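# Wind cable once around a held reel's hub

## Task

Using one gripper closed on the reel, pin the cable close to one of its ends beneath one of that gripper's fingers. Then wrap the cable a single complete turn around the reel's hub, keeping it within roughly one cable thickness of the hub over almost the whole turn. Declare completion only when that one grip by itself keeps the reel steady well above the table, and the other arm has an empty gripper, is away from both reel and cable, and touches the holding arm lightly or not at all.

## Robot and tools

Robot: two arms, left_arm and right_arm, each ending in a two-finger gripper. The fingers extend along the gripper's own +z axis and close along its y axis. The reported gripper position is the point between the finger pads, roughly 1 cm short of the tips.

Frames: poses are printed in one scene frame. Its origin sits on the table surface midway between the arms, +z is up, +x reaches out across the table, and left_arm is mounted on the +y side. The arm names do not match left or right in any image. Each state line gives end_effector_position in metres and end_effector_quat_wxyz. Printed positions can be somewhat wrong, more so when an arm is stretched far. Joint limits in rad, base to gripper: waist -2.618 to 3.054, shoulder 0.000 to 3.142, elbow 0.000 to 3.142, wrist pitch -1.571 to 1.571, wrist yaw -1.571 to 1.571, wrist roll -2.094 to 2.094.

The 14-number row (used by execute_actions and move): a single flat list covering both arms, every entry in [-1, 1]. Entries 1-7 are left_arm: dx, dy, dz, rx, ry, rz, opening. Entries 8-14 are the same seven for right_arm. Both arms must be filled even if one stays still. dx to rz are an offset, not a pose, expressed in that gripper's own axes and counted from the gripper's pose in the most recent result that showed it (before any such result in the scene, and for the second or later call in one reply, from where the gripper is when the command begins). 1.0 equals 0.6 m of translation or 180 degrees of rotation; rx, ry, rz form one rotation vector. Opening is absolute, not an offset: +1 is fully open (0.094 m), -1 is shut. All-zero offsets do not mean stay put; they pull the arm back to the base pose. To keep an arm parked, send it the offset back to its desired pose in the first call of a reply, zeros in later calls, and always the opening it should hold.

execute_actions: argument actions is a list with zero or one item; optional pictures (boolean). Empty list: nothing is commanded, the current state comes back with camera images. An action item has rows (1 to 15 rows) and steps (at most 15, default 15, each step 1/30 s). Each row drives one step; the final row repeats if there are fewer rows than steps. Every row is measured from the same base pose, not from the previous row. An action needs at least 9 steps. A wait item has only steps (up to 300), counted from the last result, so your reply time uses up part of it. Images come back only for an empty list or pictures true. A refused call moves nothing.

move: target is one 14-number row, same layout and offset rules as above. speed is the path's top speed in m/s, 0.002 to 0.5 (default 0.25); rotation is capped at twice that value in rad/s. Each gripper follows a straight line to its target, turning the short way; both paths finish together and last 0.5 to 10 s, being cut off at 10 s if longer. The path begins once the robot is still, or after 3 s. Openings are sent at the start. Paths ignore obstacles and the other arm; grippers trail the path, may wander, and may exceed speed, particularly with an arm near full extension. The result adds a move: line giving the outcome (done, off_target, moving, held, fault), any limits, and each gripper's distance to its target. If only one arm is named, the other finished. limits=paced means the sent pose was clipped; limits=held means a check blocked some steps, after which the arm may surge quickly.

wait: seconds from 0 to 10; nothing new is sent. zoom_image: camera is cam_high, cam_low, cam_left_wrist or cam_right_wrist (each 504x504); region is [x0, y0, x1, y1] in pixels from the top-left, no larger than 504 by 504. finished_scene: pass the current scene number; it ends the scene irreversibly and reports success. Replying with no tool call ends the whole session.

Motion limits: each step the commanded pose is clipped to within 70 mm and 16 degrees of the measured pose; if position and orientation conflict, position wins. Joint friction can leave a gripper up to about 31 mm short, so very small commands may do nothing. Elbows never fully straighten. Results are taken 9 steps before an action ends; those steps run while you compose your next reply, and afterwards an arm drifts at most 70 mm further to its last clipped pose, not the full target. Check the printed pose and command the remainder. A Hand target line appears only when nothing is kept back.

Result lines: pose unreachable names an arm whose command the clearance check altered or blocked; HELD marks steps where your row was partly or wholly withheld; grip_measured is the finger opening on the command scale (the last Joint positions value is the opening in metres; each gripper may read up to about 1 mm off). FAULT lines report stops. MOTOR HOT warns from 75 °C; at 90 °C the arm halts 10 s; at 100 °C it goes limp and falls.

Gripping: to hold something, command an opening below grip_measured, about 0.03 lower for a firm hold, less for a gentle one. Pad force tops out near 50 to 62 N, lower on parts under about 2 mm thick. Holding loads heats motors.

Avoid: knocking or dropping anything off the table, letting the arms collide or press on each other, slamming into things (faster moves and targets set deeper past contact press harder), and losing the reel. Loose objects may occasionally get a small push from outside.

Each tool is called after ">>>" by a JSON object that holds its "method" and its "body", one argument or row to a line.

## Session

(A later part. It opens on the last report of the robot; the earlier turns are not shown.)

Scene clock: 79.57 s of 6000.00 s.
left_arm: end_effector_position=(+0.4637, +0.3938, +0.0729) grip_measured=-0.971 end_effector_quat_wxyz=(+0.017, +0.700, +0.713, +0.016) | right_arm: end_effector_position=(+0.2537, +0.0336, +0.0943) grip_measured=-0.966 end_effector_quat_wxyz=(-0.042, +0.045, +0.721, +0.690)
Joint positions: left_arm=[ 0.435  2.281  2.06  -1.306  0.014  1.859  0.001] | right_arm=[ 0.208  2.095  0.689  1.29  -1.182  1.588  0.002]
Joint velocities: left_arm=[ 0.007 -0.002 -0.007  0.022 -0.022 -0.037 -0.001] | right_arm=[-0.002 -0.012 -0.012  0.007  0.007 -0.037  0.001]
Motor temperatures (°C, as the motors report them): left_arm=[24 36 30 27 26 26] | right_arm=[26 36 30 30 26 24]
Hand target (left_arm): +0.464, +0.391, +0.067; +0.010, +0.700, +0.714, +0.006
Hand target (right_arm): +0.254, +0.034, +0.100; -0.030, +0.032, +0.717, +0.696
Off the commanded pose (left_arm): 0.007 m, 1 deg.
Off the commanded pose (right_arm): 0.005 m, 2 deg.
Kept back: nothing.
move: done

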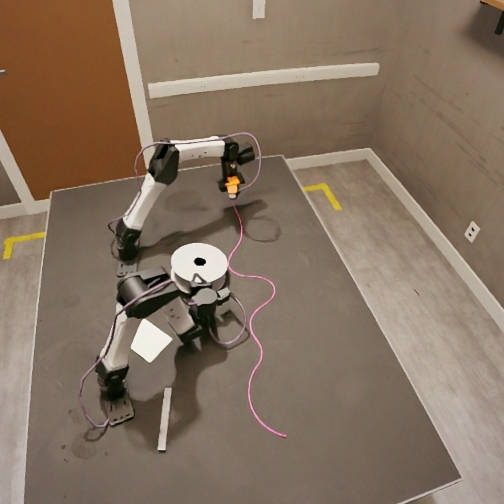

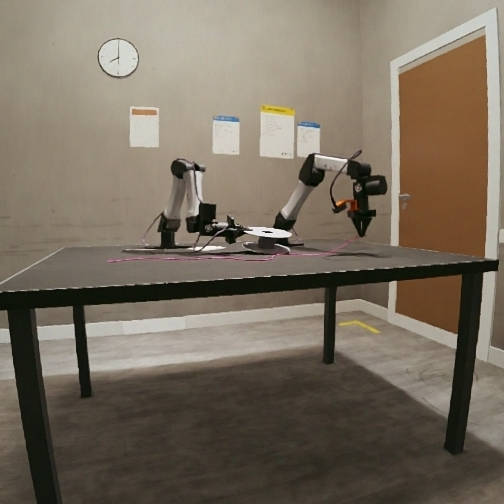

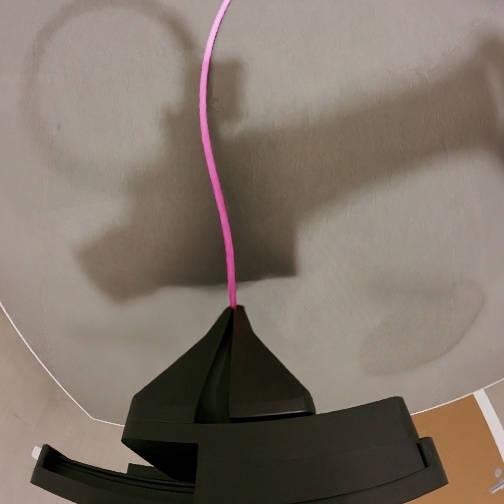

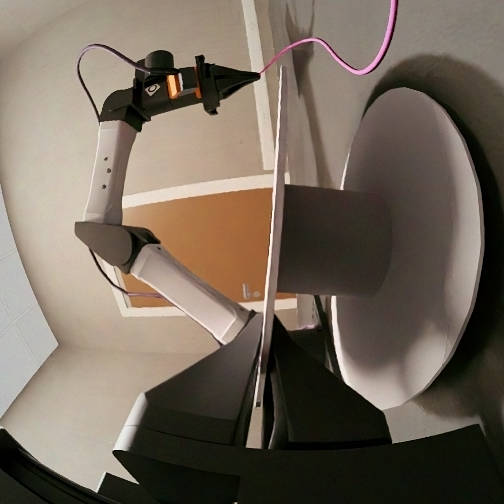

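>>> {"method": "move", "body": {
  "target": [0,0,0,0,0,0,-1, 0,-0.02,0,-0.02,0,-0.045,-1],
  "speed": 0.05
}}

>>> {"method": "move", "body": {
  "target": [0,0,0,0,0,0,-1, 0,0,0,0,0,0,-0.6]
}}

>>> {"method": "move", "body": {
  "target": [0,0,0,0,0,0,-1, 0,0,-0.1,0,0,0,-0.6],
  "speed": 0.08
}}

Scene clock: 81.80 s of 6000.00 s.
left_arm: end_effector_position=(+0.4634, +0.3937, +0.0729) grip_measured=-0.971 end_effector_quat_wxyz=(+0.016, +0.700, +0.713, +0.015) | right_arm: end_effector_position=(+0.2524, +0.0331, +0.0787) grip_measured=-0.966 end_effector_quat_wxyz=(-0.006, +0.008, +0.708, +0.706)
Joint positions: left_arm=[ 0.435  2.281  2.06  -1.308  0.014  1.859  0.001] | right_arm=[ 0.208  2.226  0.689  1.527 -1.182  1.582  0.002]
Joint velocities: left_arm=[-0.007 -0.007 -0.002 -0.066 -0.007 -0.022  0.   ] | right_arm=[ 0.002 -0.012 -0.007 -0.051 -0.081 -0.051 -0.   ]
Motor temperatures (°C, as the motors report them): left_arm=[24 37 30 27 26 26] | right_arm=[26 36 30 31 26 24]
Hand target (left_arm): +0.464, +0.394, +0.073; +0.017, +0.700, +0.713, +0.016
Hand target (right_arm): +0.252, +0.033, +0.082; +0.008, -0.005, +0.704, +0.711
Off the commanded pose (left_arm): 0.000 m, 0 deg.
Off the commanded pose (right_arm): 0.004 m, 3 deg.
joint sent to its limit (right arm) — the command would take joint 4 (wrist pitch) past its upper limit, so that joint was sent only as far as its limit.
Kept back: nothing.
move: off_target (right_arm)

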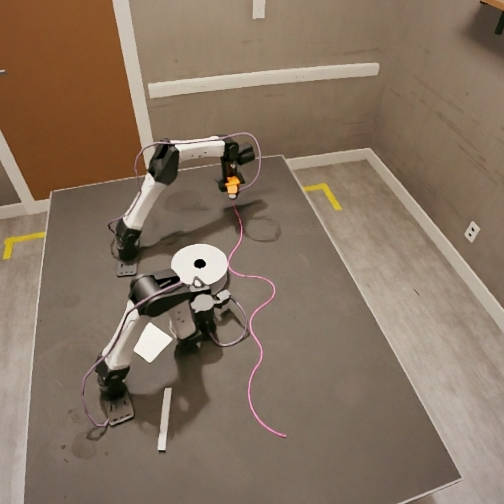

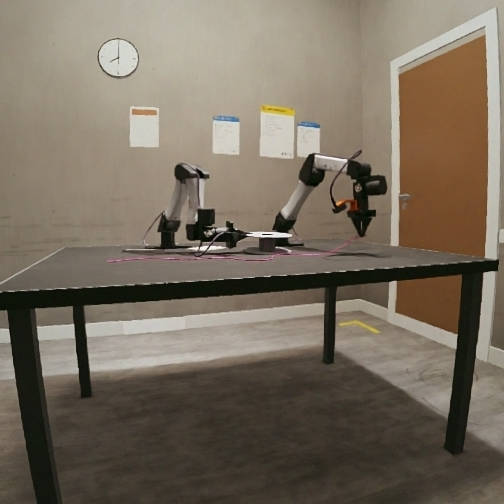

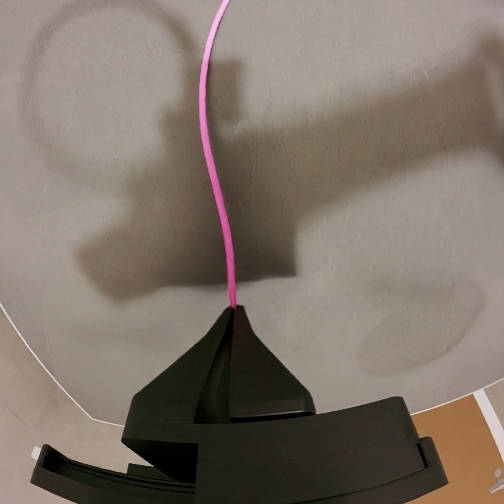

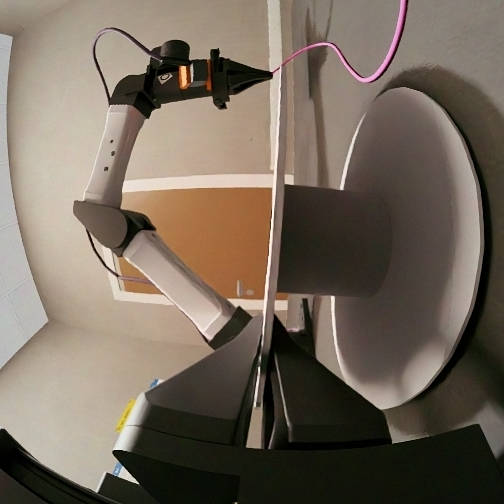

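Scene clock: 82.30 s of 6000.00 s.
left_arm: end_effector_position=(+0.4634, +0.3937, +0.0729) grip_measured=-0.971 end_effector_quat_wxyz=(+0.016, +0.700, +0.713, +0.015) | right_arm: end_effector_position=(+0.2523, +0.0331, +0.0779) grip_measured=-0.601 end_effector_quat_wxyz=(-0.008, +0.010, +0.709, +0.705)
Joint positions: left_arm=[ 0.435  2.281  2.06  -1.308  0.014  1.859  0.001] | right_arm=[ 0.208  2.226  0.689  1.521 -1.182  1.581  0.019]
Joint velocities: left_arm=[-0.002  0.002  0.012  0.007  0.007 -0.007 -0.001] | right_arm=[ 0.012  0.012  0.012  0.007 -0.037  0.037  0.   ]
Motor temperatures (°C, as the motors report them): left_arm=[24 37 30 27 26 26] | right_arm=[26 36 30 31 26 24]
Hand target (left_arm): +0.463, +0.394, +0.073; +0.016, +0.700, +0.713, +0.015
Hand target (right_arm): +0.252, +0.033, +0.079; -0.006, +0.008, +0.708, +0.706
Off the commanded pose (left_arm): 0.000 m, 0 deg.
Off the commanded pose (right_arm): 0.001 m, 0 deg.
Kept back: nothing.
move: done

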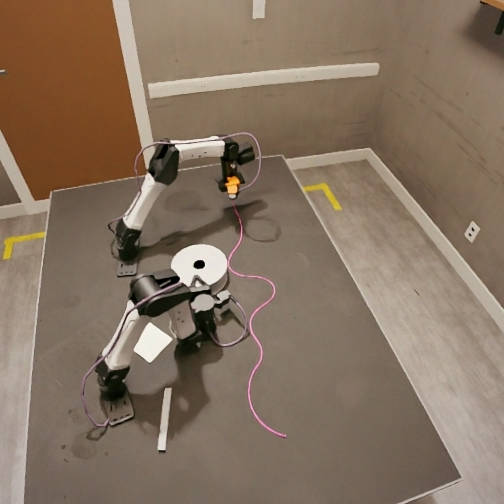

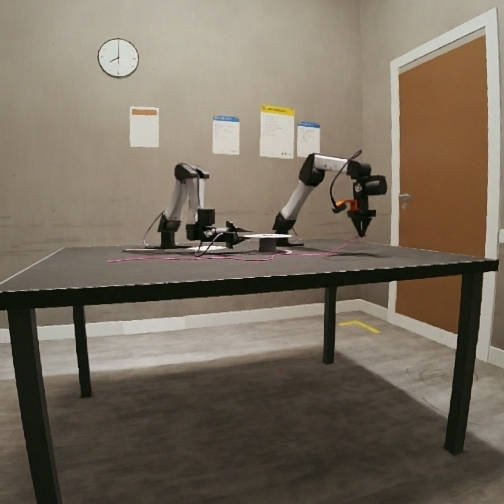

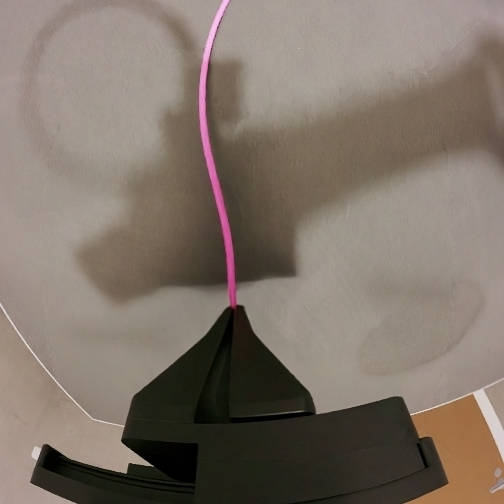

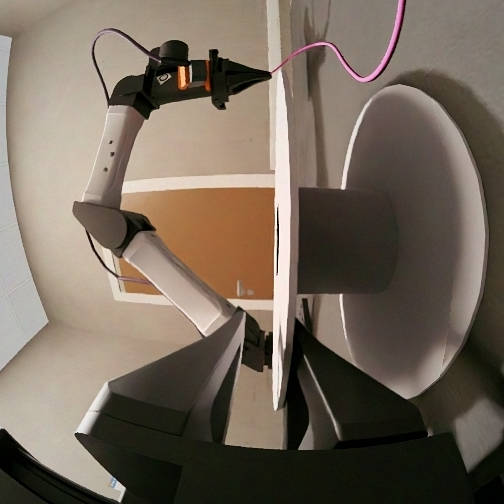

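Scene clock: 83.50 s of 6000.00 s.
left_arm: end_effector_position=(+0.4634, +0.3937, +0.0729) grip_measured=-0.971 end_effector_quat_wxyz=(+0.016, +0.700, +0.713, +0.015) | right_arm: end_effector_position=(+0.2570, -0.0242, +0.0698) grip_measured=-0.601 end_effector_quat_wxyz=(-0.017, +0.022, +0.712, +0.702)
Joint positions: left_arm=[ 0.435  2.281  2.06  -1.308  0.014  1.859  0.001] | right_arm=[ 0.031  2.226  0.637  1.525 -1.356  1.562  0.019]
Joint velocities: left_arm=[-0.017  0.002  0.022  0.022 -0.125 -0.037 -0.   ] | right_arm=[ 0.002  0.002 -0.002  0.081 -0.037  0.022 -0.001]
Motor temperatures (°C, as the motors report them): left_arm=[24 37 30 27 26 26] | right_arm=[26 36 30 31 26 24]
Hand target (left_arm): +0.463, +0.394, +0.073; +0.016, +0.700, +0.713, +0.015
Hand target (right_arm): +0.252, -0.027, +0.078; -0.007, +0.010, +0.710, +0.704
Off the commanded pose (left_arm): 0.000 m, 0 deg.
Off the commanded pose (right_arm): 0.010 m, 2 deg.
Kept back: nothing.
move: done

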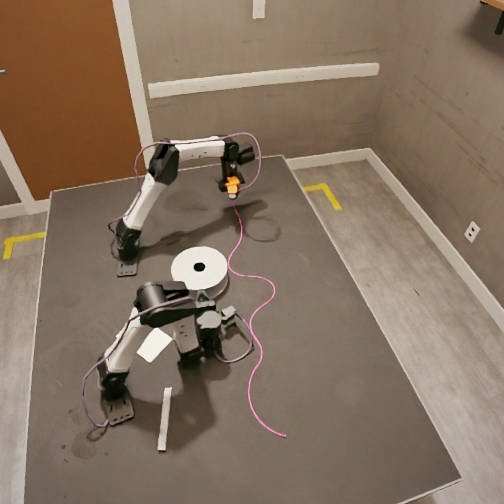

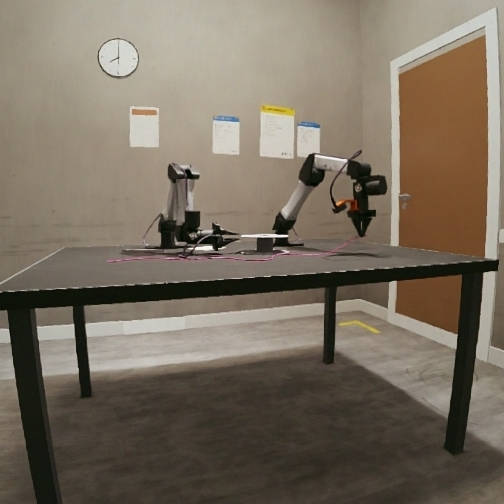

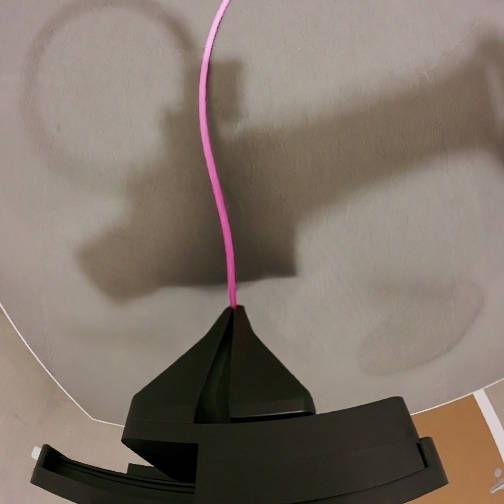

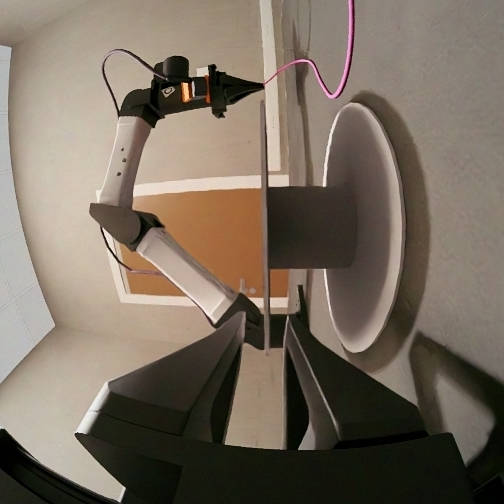

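>>> {"method": "move", "body": {
  "target": [-0.297,-0.347,0.04,0.014,0,0,-1, 0.095,0.217,-0.46,0,-0.5,0,-0.6],
  "speed": 0.15
}}

Scene clock: 90.33 s of 6000.00 s.
left_arm: end_effector_position=(+0.2632, +0.2142, +0.0406) grip_measured=-0.971 end_effector_quat_wxyz=(-0.001, +0.702, +0.712, -0.003) | right_arm: end_effector_position=(+0.2077, -0.2941, +0.1968) grip_measured=-0.601 end_effector_quat_wxyz=(+0.474, +0.519, +0.531, +0.474)
Joint positions: left_arm=[-0.057  1.51   0.903 -0.969  0.003  1.37   0.001] | right_arm=[-0.581  0.301  0.184  0.006 -0.413  1.515  0.019]
Joint velocities: left_arm=[ 0.007 -0.007 -0.002  0.051  0.022 -0.066  0.001] | right_arm=[-0.002 -0.012  0.012 -0.007  0.007  0.007 -0.   ]
Motor temperatures (°C, as the motors report them): left_arm=[24 38 30 27 26 26] | right_arm=[26 36 30 31 26 24]
Hand target (left_arm): +0.258, +0.215, +0.037; -0.003, +0.700, +0.714, +0.002
Hand target (right_arm): +0.205, -0.297, +0.212; +0.494, +0.509, +0.523, +0.472
Off the commanded pose (left_arm): 0.004 m, 0 deg.
Off the commanded pose (right_arm): 0.011 m, 3 deg.
Kept back: nothing.
move: off_target (right_arm)

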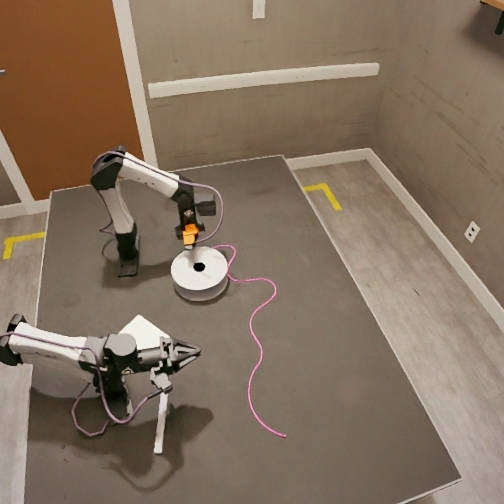

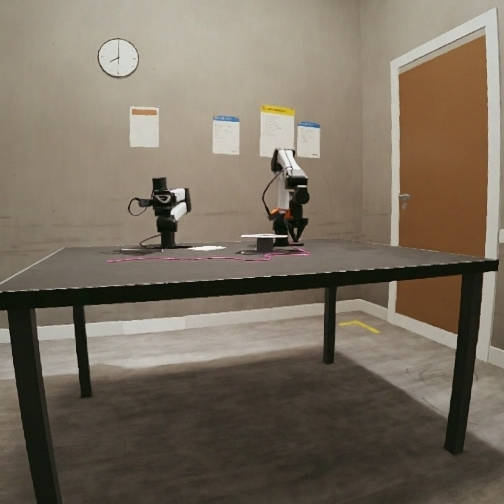

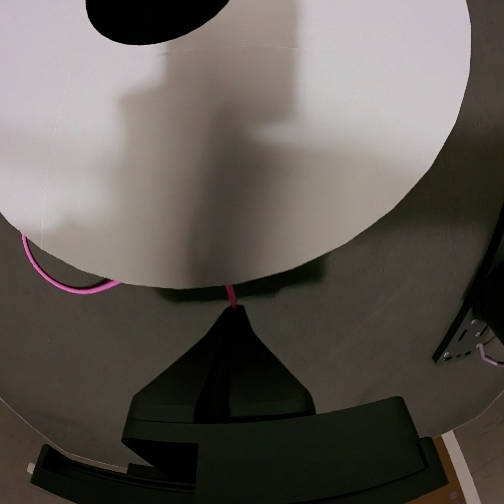

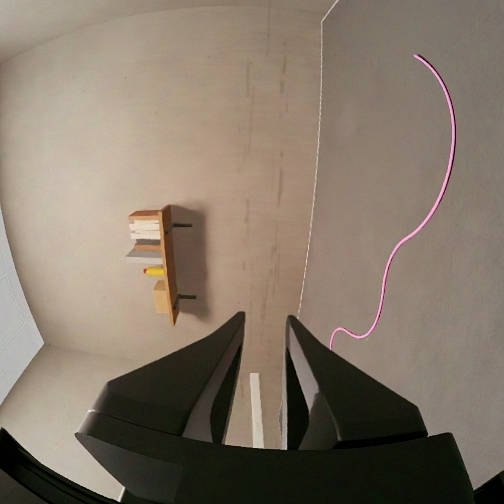

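>>> {"method": "move", "body": {
  "target": [-0.037,-0.108,0,0,0,0,-1, 0,0,0,0,0,0,-0.6],
  "speed": 0.12
}}

>>> {"method": "move", "body": {
  "target": [-0.153,-0.07,0,0,0,0,-1, 0,0,0,0,0,0,-0.6],
  "speed": 0.12
}}

>>> {"method": "move", "body": {
  "target": [-0.153,0.06,0,0,0,0,-1, 0,0,0,0,0,0,-0.6],
  "speed": 0.12
}}

Scene clock: 91.73 s of 6000.00 s.
left_arm: end_effector_position=(+0.2123, +0.1881, +0.0446) grip_measured=-0.971 end_effector_quat_wxyz=(+0.013, +0.704, +0.710, +0.004) | right_arm: end_effector_position=(+0.2077, -0.2944, +0.1966) grip_measured=-0.601 end_effector_quat_wxyz=(+0.474, +0.520, +0.531, +0.473)
Joint positions: left_arm=[-0.237  1.301  0.748 -0.991  0.003  1.196  0.001] | right_arm=[-0.581  0.301  0.184  0.005 -0.411  1.515  0.019]
Joint velocities: left_arm=[ 0.007  0.002  0.007 -0.007  0.022 -0.007 -0.001] | right_arm=[-0.022 -0.002 -0.007 -0.051 -0.037 -0.007 -0.001]
Motor temperatures (°C, as the motors report them): left_arm=[24 38 30 27 26 26] | right_arm=[26 35 31 31 26 24]
Hand target (left_arm): +0.199, +0.192, +0.040; -0.002, +0.702, +0.712, -0.001
Hand target (right_arm): +0.208, -0.294, +0.197; +0.474, +0.519, +0.531, +0.474
Off the commanded pose (left_arm): 0.014 m, 2 deg.
Off the commanded pose (right_arm): 0.000 m, 0 deg.
Kept back: nothing.
move: off_target (left_arm)

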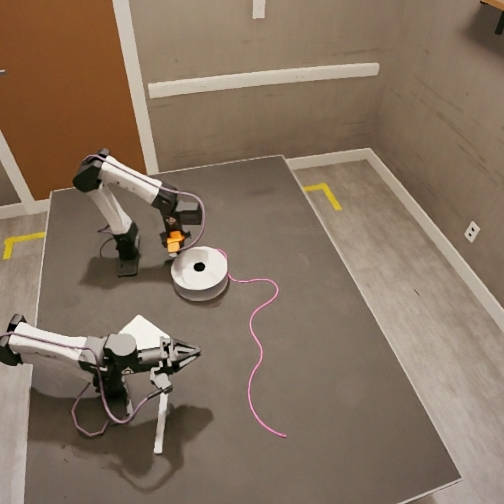

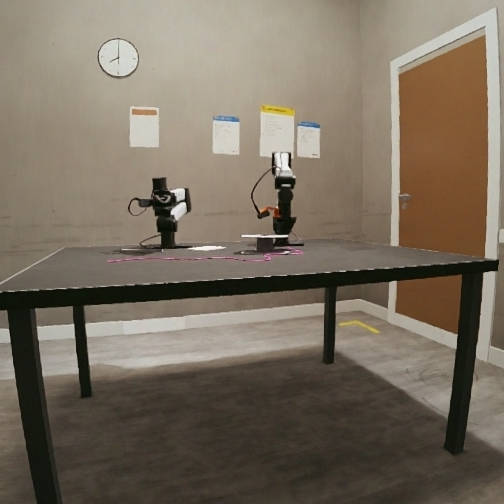

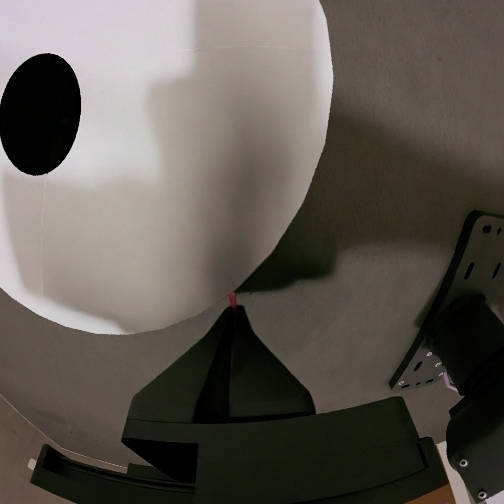

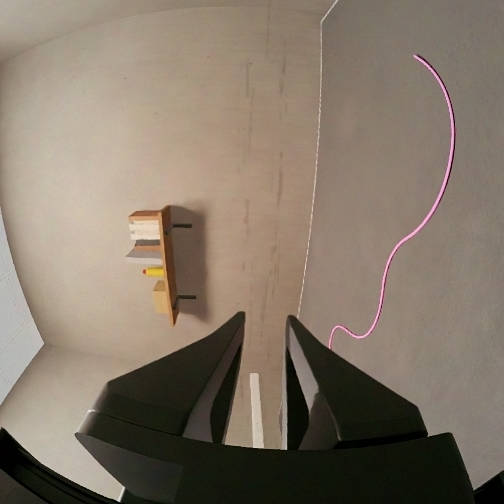

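Scene clock: 93.13 s of 6000.00 s.
left_arm: end_effector_position=(+0.1657, +0.1046, +0.0434) grip_measured=-0.971 end_effector_quat_wxyz=(+0.006, +0.705, +0.709, +0.004) | right_arm: end_effector_position=(+0.2077, -0.2944, +0.1966) grip_measured=-0.601 end_effector_quat_wxyz=(+0.474, +0.520, +0.531, +0.473)
Joint positions: left_arm=[-0.725  1.359  0.786 -0.986 -0.009  0.712  0.001] | right_arm=[-0.581  0.301  0.184  0.005 -0.411  1.515  0.019]
Joint velocities: left_arm=[ 0.012 -0.022 -0.007 -0.007 -0.066 -0.037 -0.001] | right_arm=[-0.012 -0.002  0.002 -0.022 -0.007 -0.051 -0.   ]
Motor temperatures (°C, as the motors report them): left_arm=[24 37 30 27 26 26] | right_arm=[26 35 31 31 26 24]
Hand target (left_arm): +0.171, +0.098, +0.045; +0.012, +0.704, +0.710, +0.008
Hand target (right_arm): +0.208, -0.294, +0.197; +0.474, +0.520, +0.531, +0.473
Off the commanded pose (left_arm): 0.010 m, 1 deg.
Off the commanded pose (right_arm): 0.000 m, 0 deg.
Kept back: nothing.
move: done

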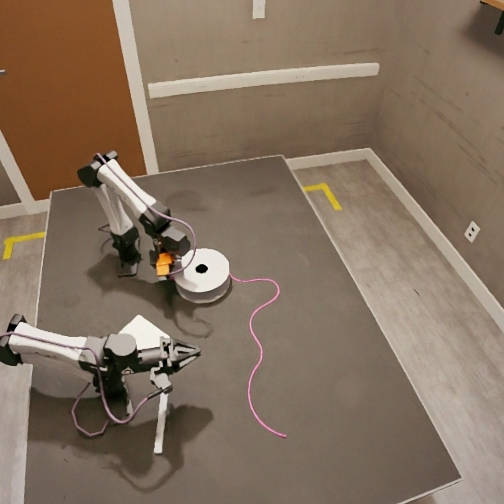

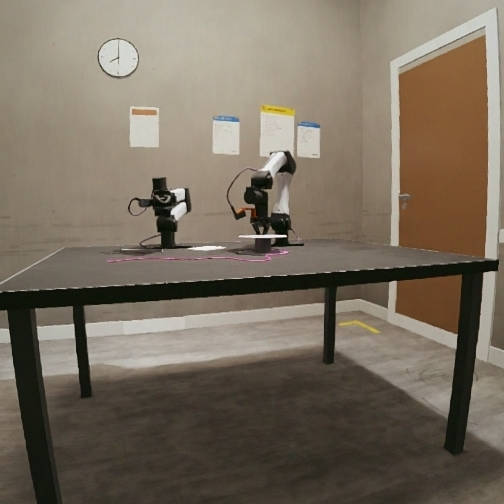

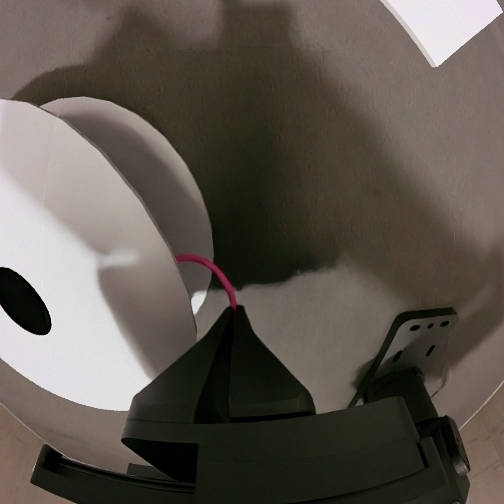

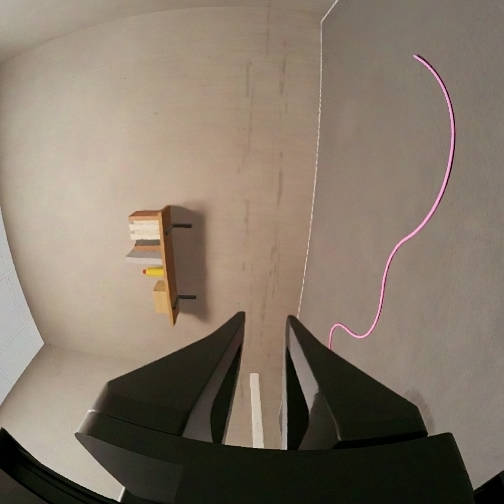

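Scene clock: 94.30 s of 6000.00 s.
left_arm: end_effector_position=(+0.1982, +0.0187, +0.0463) grip_measured=-0.971 end_effector_quat_wxyz=(+0.006, +0.707, +0.707, +0.001) | right_arm: end_effector_position=(+0.2077, -0.2944, +0.1966) grip_measured=-0.601 end_effector_quat_wxyz=(+0.474, +0.520, +0.531, +0.473)
Joint positions: left_arm=[-0.832  1.695  1.118 -0.983 -0.004  0.611  0.001] | right_arm=[-0.581  0.301  0.184  0.005 -0.411  1.515  0.019]
Joint velocities: left_arm=[-0.027 -0.012  0.002 -0.081  0.051 -0.007 -0.001] | right_arm=[-0.002 -0.022  0.007 -0.037 -0.037 -0.022 -0.001]
Motor temperatures (°C, as the motors report them): left_arm=[24 37 30 27 26 26] | right_arm=[26 35 31 31 26 24]
Hand target (left_arm): +0.202, +0.013, +0.045; +0.007, +0.705, +0.709, +0.005
Hand target (right_arm): +0.208, -0.294, +0.197; +0.474, +0.520, +0.531, +0.473
Off the commanded pose (left_arm): 0.007 m, 0 deg.
Off the commanded pose (right_arm): 0.000 m, 0 deg.
Kept back: nothing.
move: done

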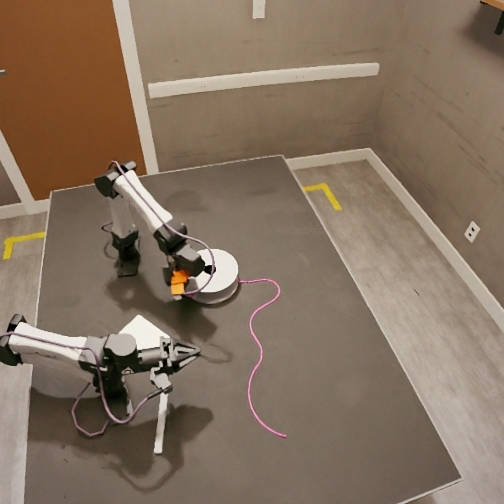

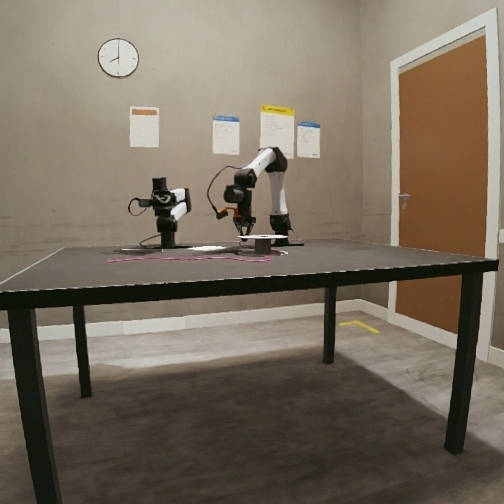

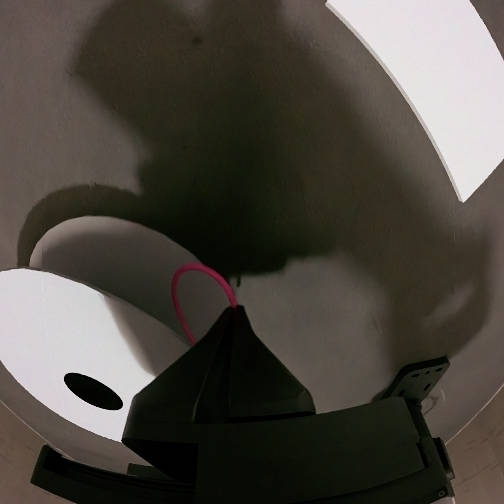

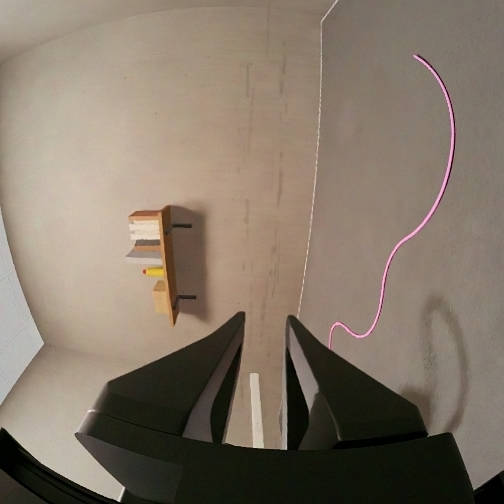

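>>> {"method": "move", "body": {
  "target": [-0.15,0,0,0,0,-0.5,-1, 0,0,0,0,0,0,-0.6],
  "speed": 0.25
}}

>>> {"method": "move", "body": {
  "target": [-0.25,0,0,0,0,0,-1, 0,0,0,0,0,0,-0.6],
  "speed": 0.1
}}

Scene clock: 98.50 s of 6000.00 s.
left_arm: end_effector_position=(+0.1993, -0.0698, +0.0511) grip_measured=-0.971 end_effector_quat_wxyz=(+0.010, +0.003, +1.000, -0.014) | right_arm: end_effector_position=(+0.2077, -0.2944, +0.1966) grip_measured=-0.601 end_effector_quat_wxyz=(+0.474, +0.520, +0.531, +0.473)
Joint positions: left_arm=[-0.967  1.947  1.458 -1.047 -0.004 -1.089  0.001] | right_arm=[-0.581  0.301  0.184  0.005 -0.411  1.515  0.019]
Joint velocities: left_arm=[-0.027 -0.007 -0.002 -0.051 -0.081 -0.022 -0.001] | right_arm=[-0.007 -0.007  0.012 -0.022  0.007 -0.022 -0.   ]
Motor temperatures (°C, as the motors report them): left_arm=[24 37 31 27 26 26] | right_arm=[26 34 31 32 26 24]
Hand target (left_arm): +0.198, -0.071, +0.048; +0.006, +0.000, +1.000, -0.003
Hand target (right_arm): +0.208, -0.294, +0.197; +0.474, +0.520, +0.531, +0.473
Off the commanded pose (left_arm): 0.005 m, 1 deg.
Off the commanded pose (right_arm): 0.000 m, 0 deg.
Kept back: nothing.
move: done

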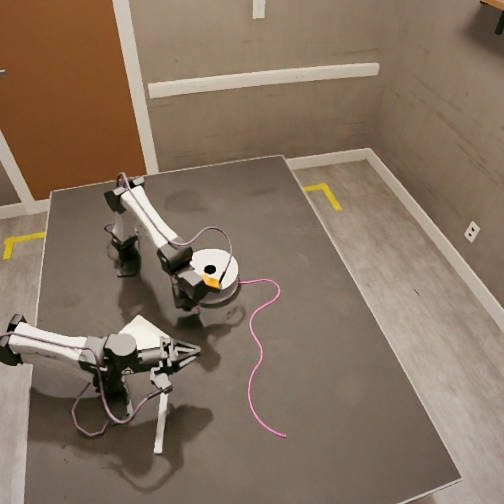

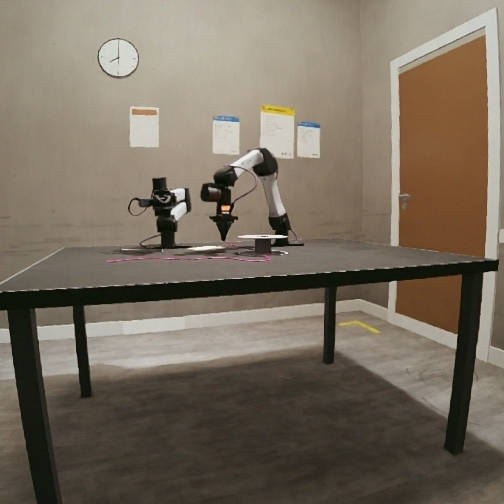

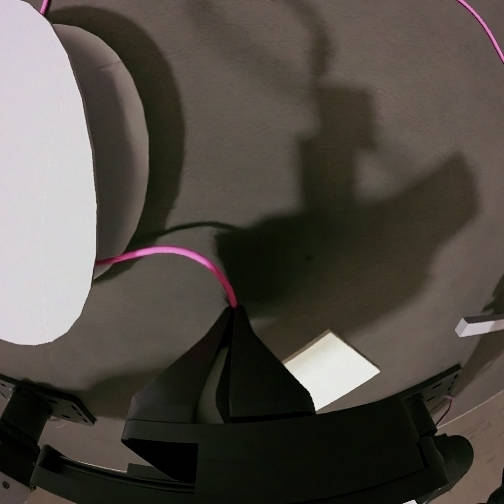

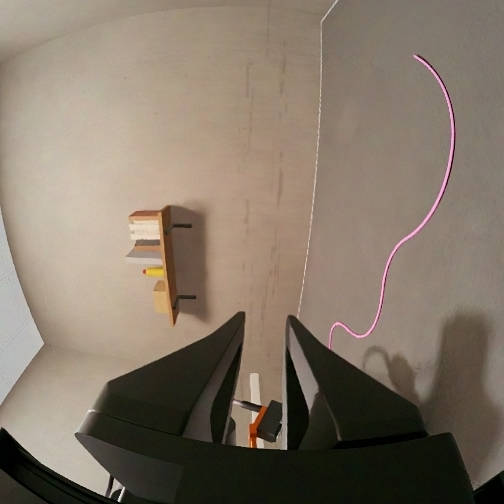

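Scene clock: 100.53 s of 6000.00 s.
left_arm: end_effector_position=(+0.3495, -0.0728, +0.0611) grip_measured=-0.971 end_effector_quat_wxyz=(+0.020, -0.001, +1.000, -0.023) | right_arm: end_effector_position=(+0.2077, -0.2944, +0.1966) grip_measured=-0.601 end_effector_quat_wxyz=(+0.474, +0.520, +0.531, +0.473)
Joint positions: left_arm=[-0.673  2.29   2.028 -1.248  0.003 -0.805  0.001] | right_arm=[-0.581  0.301  0.184  0.005 -0.411  1.515  0.019]
Joint velocities: left_arm=[ 0.012 -0.007  0.002  0.007  0.022  0.051 -0.001] | right_arm=[-0.017 -0.002 -0.012 -0.066 -0.051 -0.022 -0.001]
Motor temperatures (°C, as the motors report them): left_arm=[24 37 31 27 26 26] | right_arm=[26 34 31 32 26 24]
Hand target (left_arm): +0.349, -0.072, +0.055; +0.008, +0.003, +1.000, -0.016
Hand target (right_arm): +0.208, -0.294, +0.197; +0.474, +0.520, +0.531, +0.473
Off the commanded pose (left_arm): 0.007 m, 2 deg.
Off the commanded pose (right_arm): 0.000 m, 0 deg.
Kept back: nothing.
move: done

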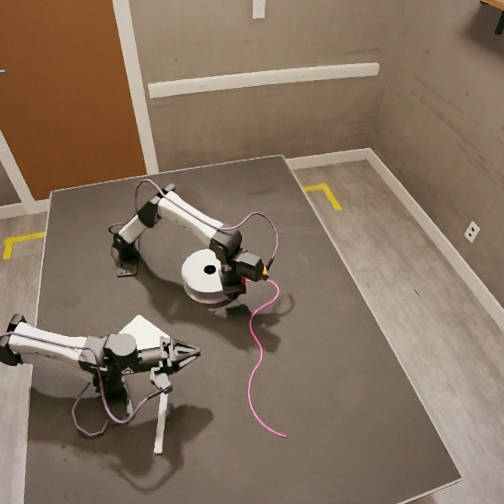

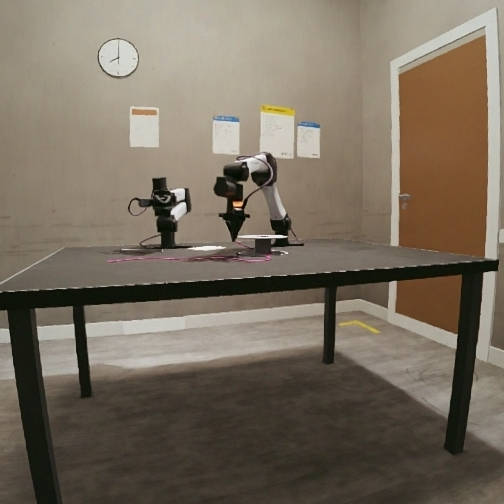

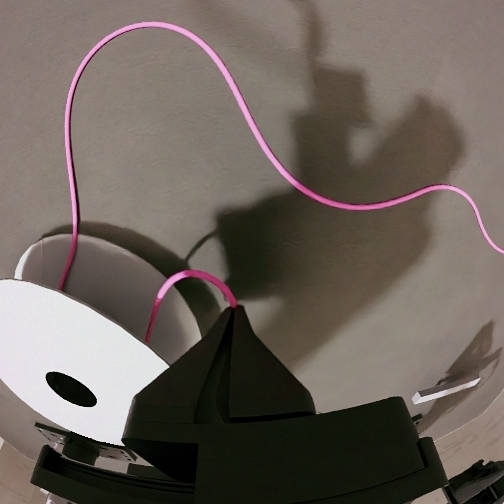

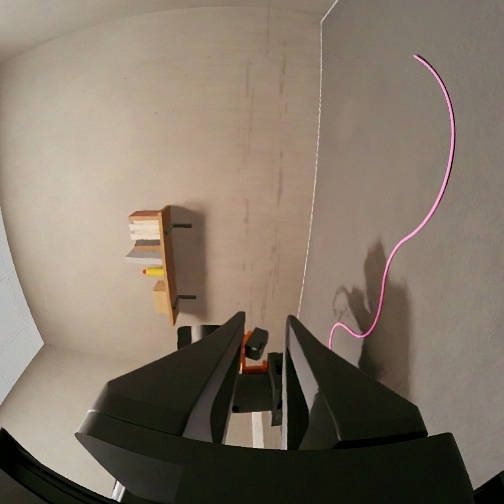

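>>> {"method": "move", "body": {
  "target": [-0.117,0.05,0.04,0,0,0,-1, 0,0,0,0,0,0,-0.6],
  "speed": 0.1
}}

>>> {"method": "move", "body": {
  "target": [-0.03,0.2,0,0,0,-0.5,-1, 0,0,0,0,0,0,-0.6],
  "speed": 0.25
}}

Scene clock: 102.20 s of 6000.00 s.
left_arm: end_effector_position=(+0.4226, -0.0449, +0.0460) grip_measured=-0.971 end_effector_quat_wxyz=(+0.032, -0.007, +0.999, -0.029) | right_arm: end_effector_position=(+0.2077, -0.2944, +0.1966) grip_measured=-0.601 end_effector_quat_wxyz=(+0.474, +0.520, +0.531, +0.473)
Joint positions: left_arm=[-0.527  2.451  2.248 -1.281  0.006 -0.67   0.001] | right_arm=[-0.581  0.301  0.184  0.005 -0.411  1.515  0.019]
Joint velocities: left_arm=[ 0.002 -0.002  0.007 -0.037  0.037 -0.037  0.   ] | right_arm=[-0.007 -0.012 -0.007 -0.007  0.007 -0.007 -0.   ]
Motor temperatures (°C, as the motors report them): left_arm=[24 37 31 27 26 26] | right_arm=[26 33 32 32 26 24]
Hand target (left_arm): +0.421, -0.045, +0.039; +0.020, -0.002, +1.000, -0.024
Hand target (right_arm): +0.208, -0.294, +0.197; +0.474, +0.520, +0.531, +0.473
Off the commanded pose (left_arm): 0.008 m, 2 deg.
Off the commanded pose (right_arm): 0.000 m, 0 deg.
Kept back: nothing.
move: done

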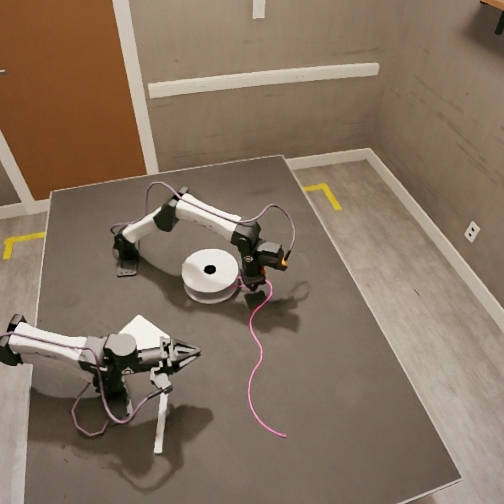

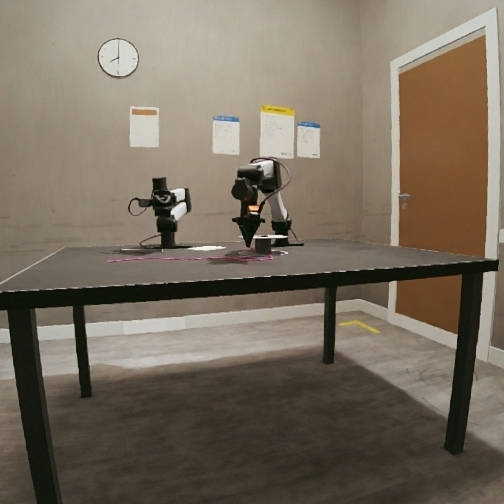

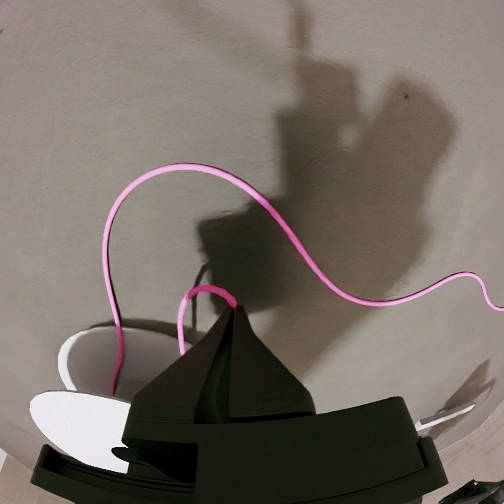

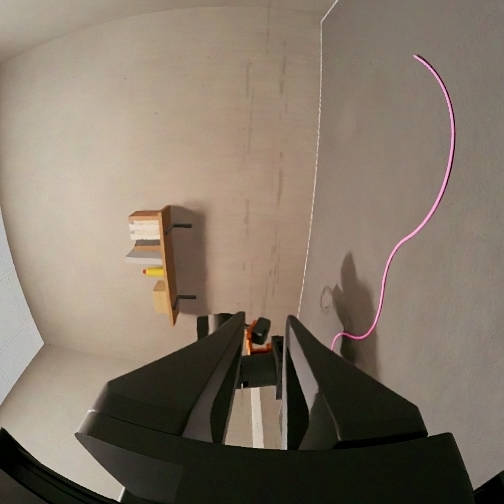

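Scene clock: 105.90 s of 6000.00 s.
left_arm: end_effector_position=(+0.4421, +0.0721, +0.0415) grip_measured=-0.970 end_effector_quat_wxyz=(-0.004, +0.706, -0.707, +0.042) | right_arm: end_effector_position=(+0.2077, -0.2944, +0.1966) grip_measured=-0.601 end_effector_quat_wxyz=(+0.474, +0.520, +0.531, +0.473)
Joint positions: left_arm=[-0.287  2.238  1.862 -1.114  0.023 -1.985  0.001] | right_arm=[-0.581  0.301  0.184  0.005 -0.411  1.515  0.019]
Joint velocities: left_arm=[-0.007 -0.007 -0.017  0.051 -0.037 -0.007 -0.   ] | right_arm=[-0.002 -0.002 -0.022 -0.037 -0.007 -0.095  0.001]
Motor temperatures (°C, as the motors report them): left_arm=[24 39 31 27 26 26] | right_arm=[26 33 32 32 26 24]
Hand target (left_arm): +0.439, +0.074, +0.040; +0.000, +0.712, -0.701, +0.043
Hand target (right_arm): +0.208, -0.294, +0.197; +0.474, +0.520, +0.531, +0.473
Off the commanded pose (left_arm): 0.005 m, 1 deg.
Off the commanded pose (right_arm): 0.000 m, 0 deg.
Kept back: nothing.
move: done

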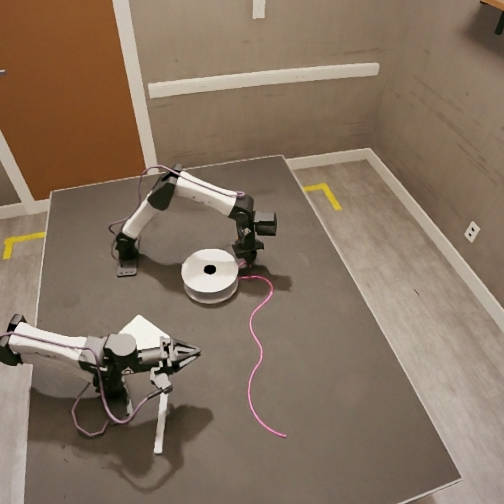

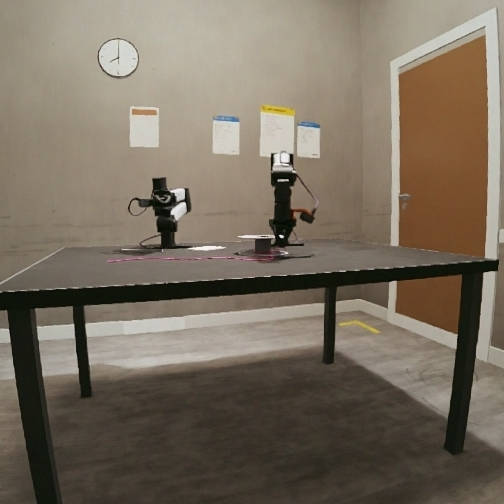

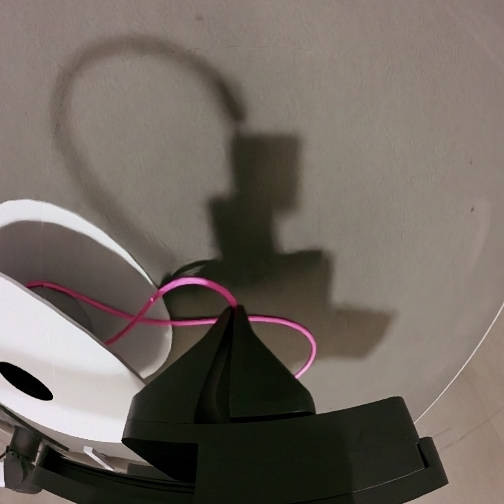

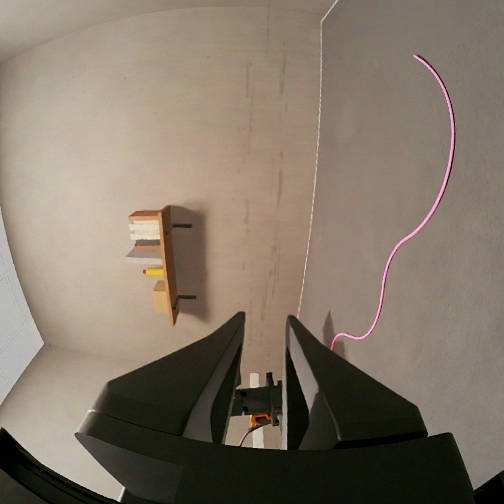

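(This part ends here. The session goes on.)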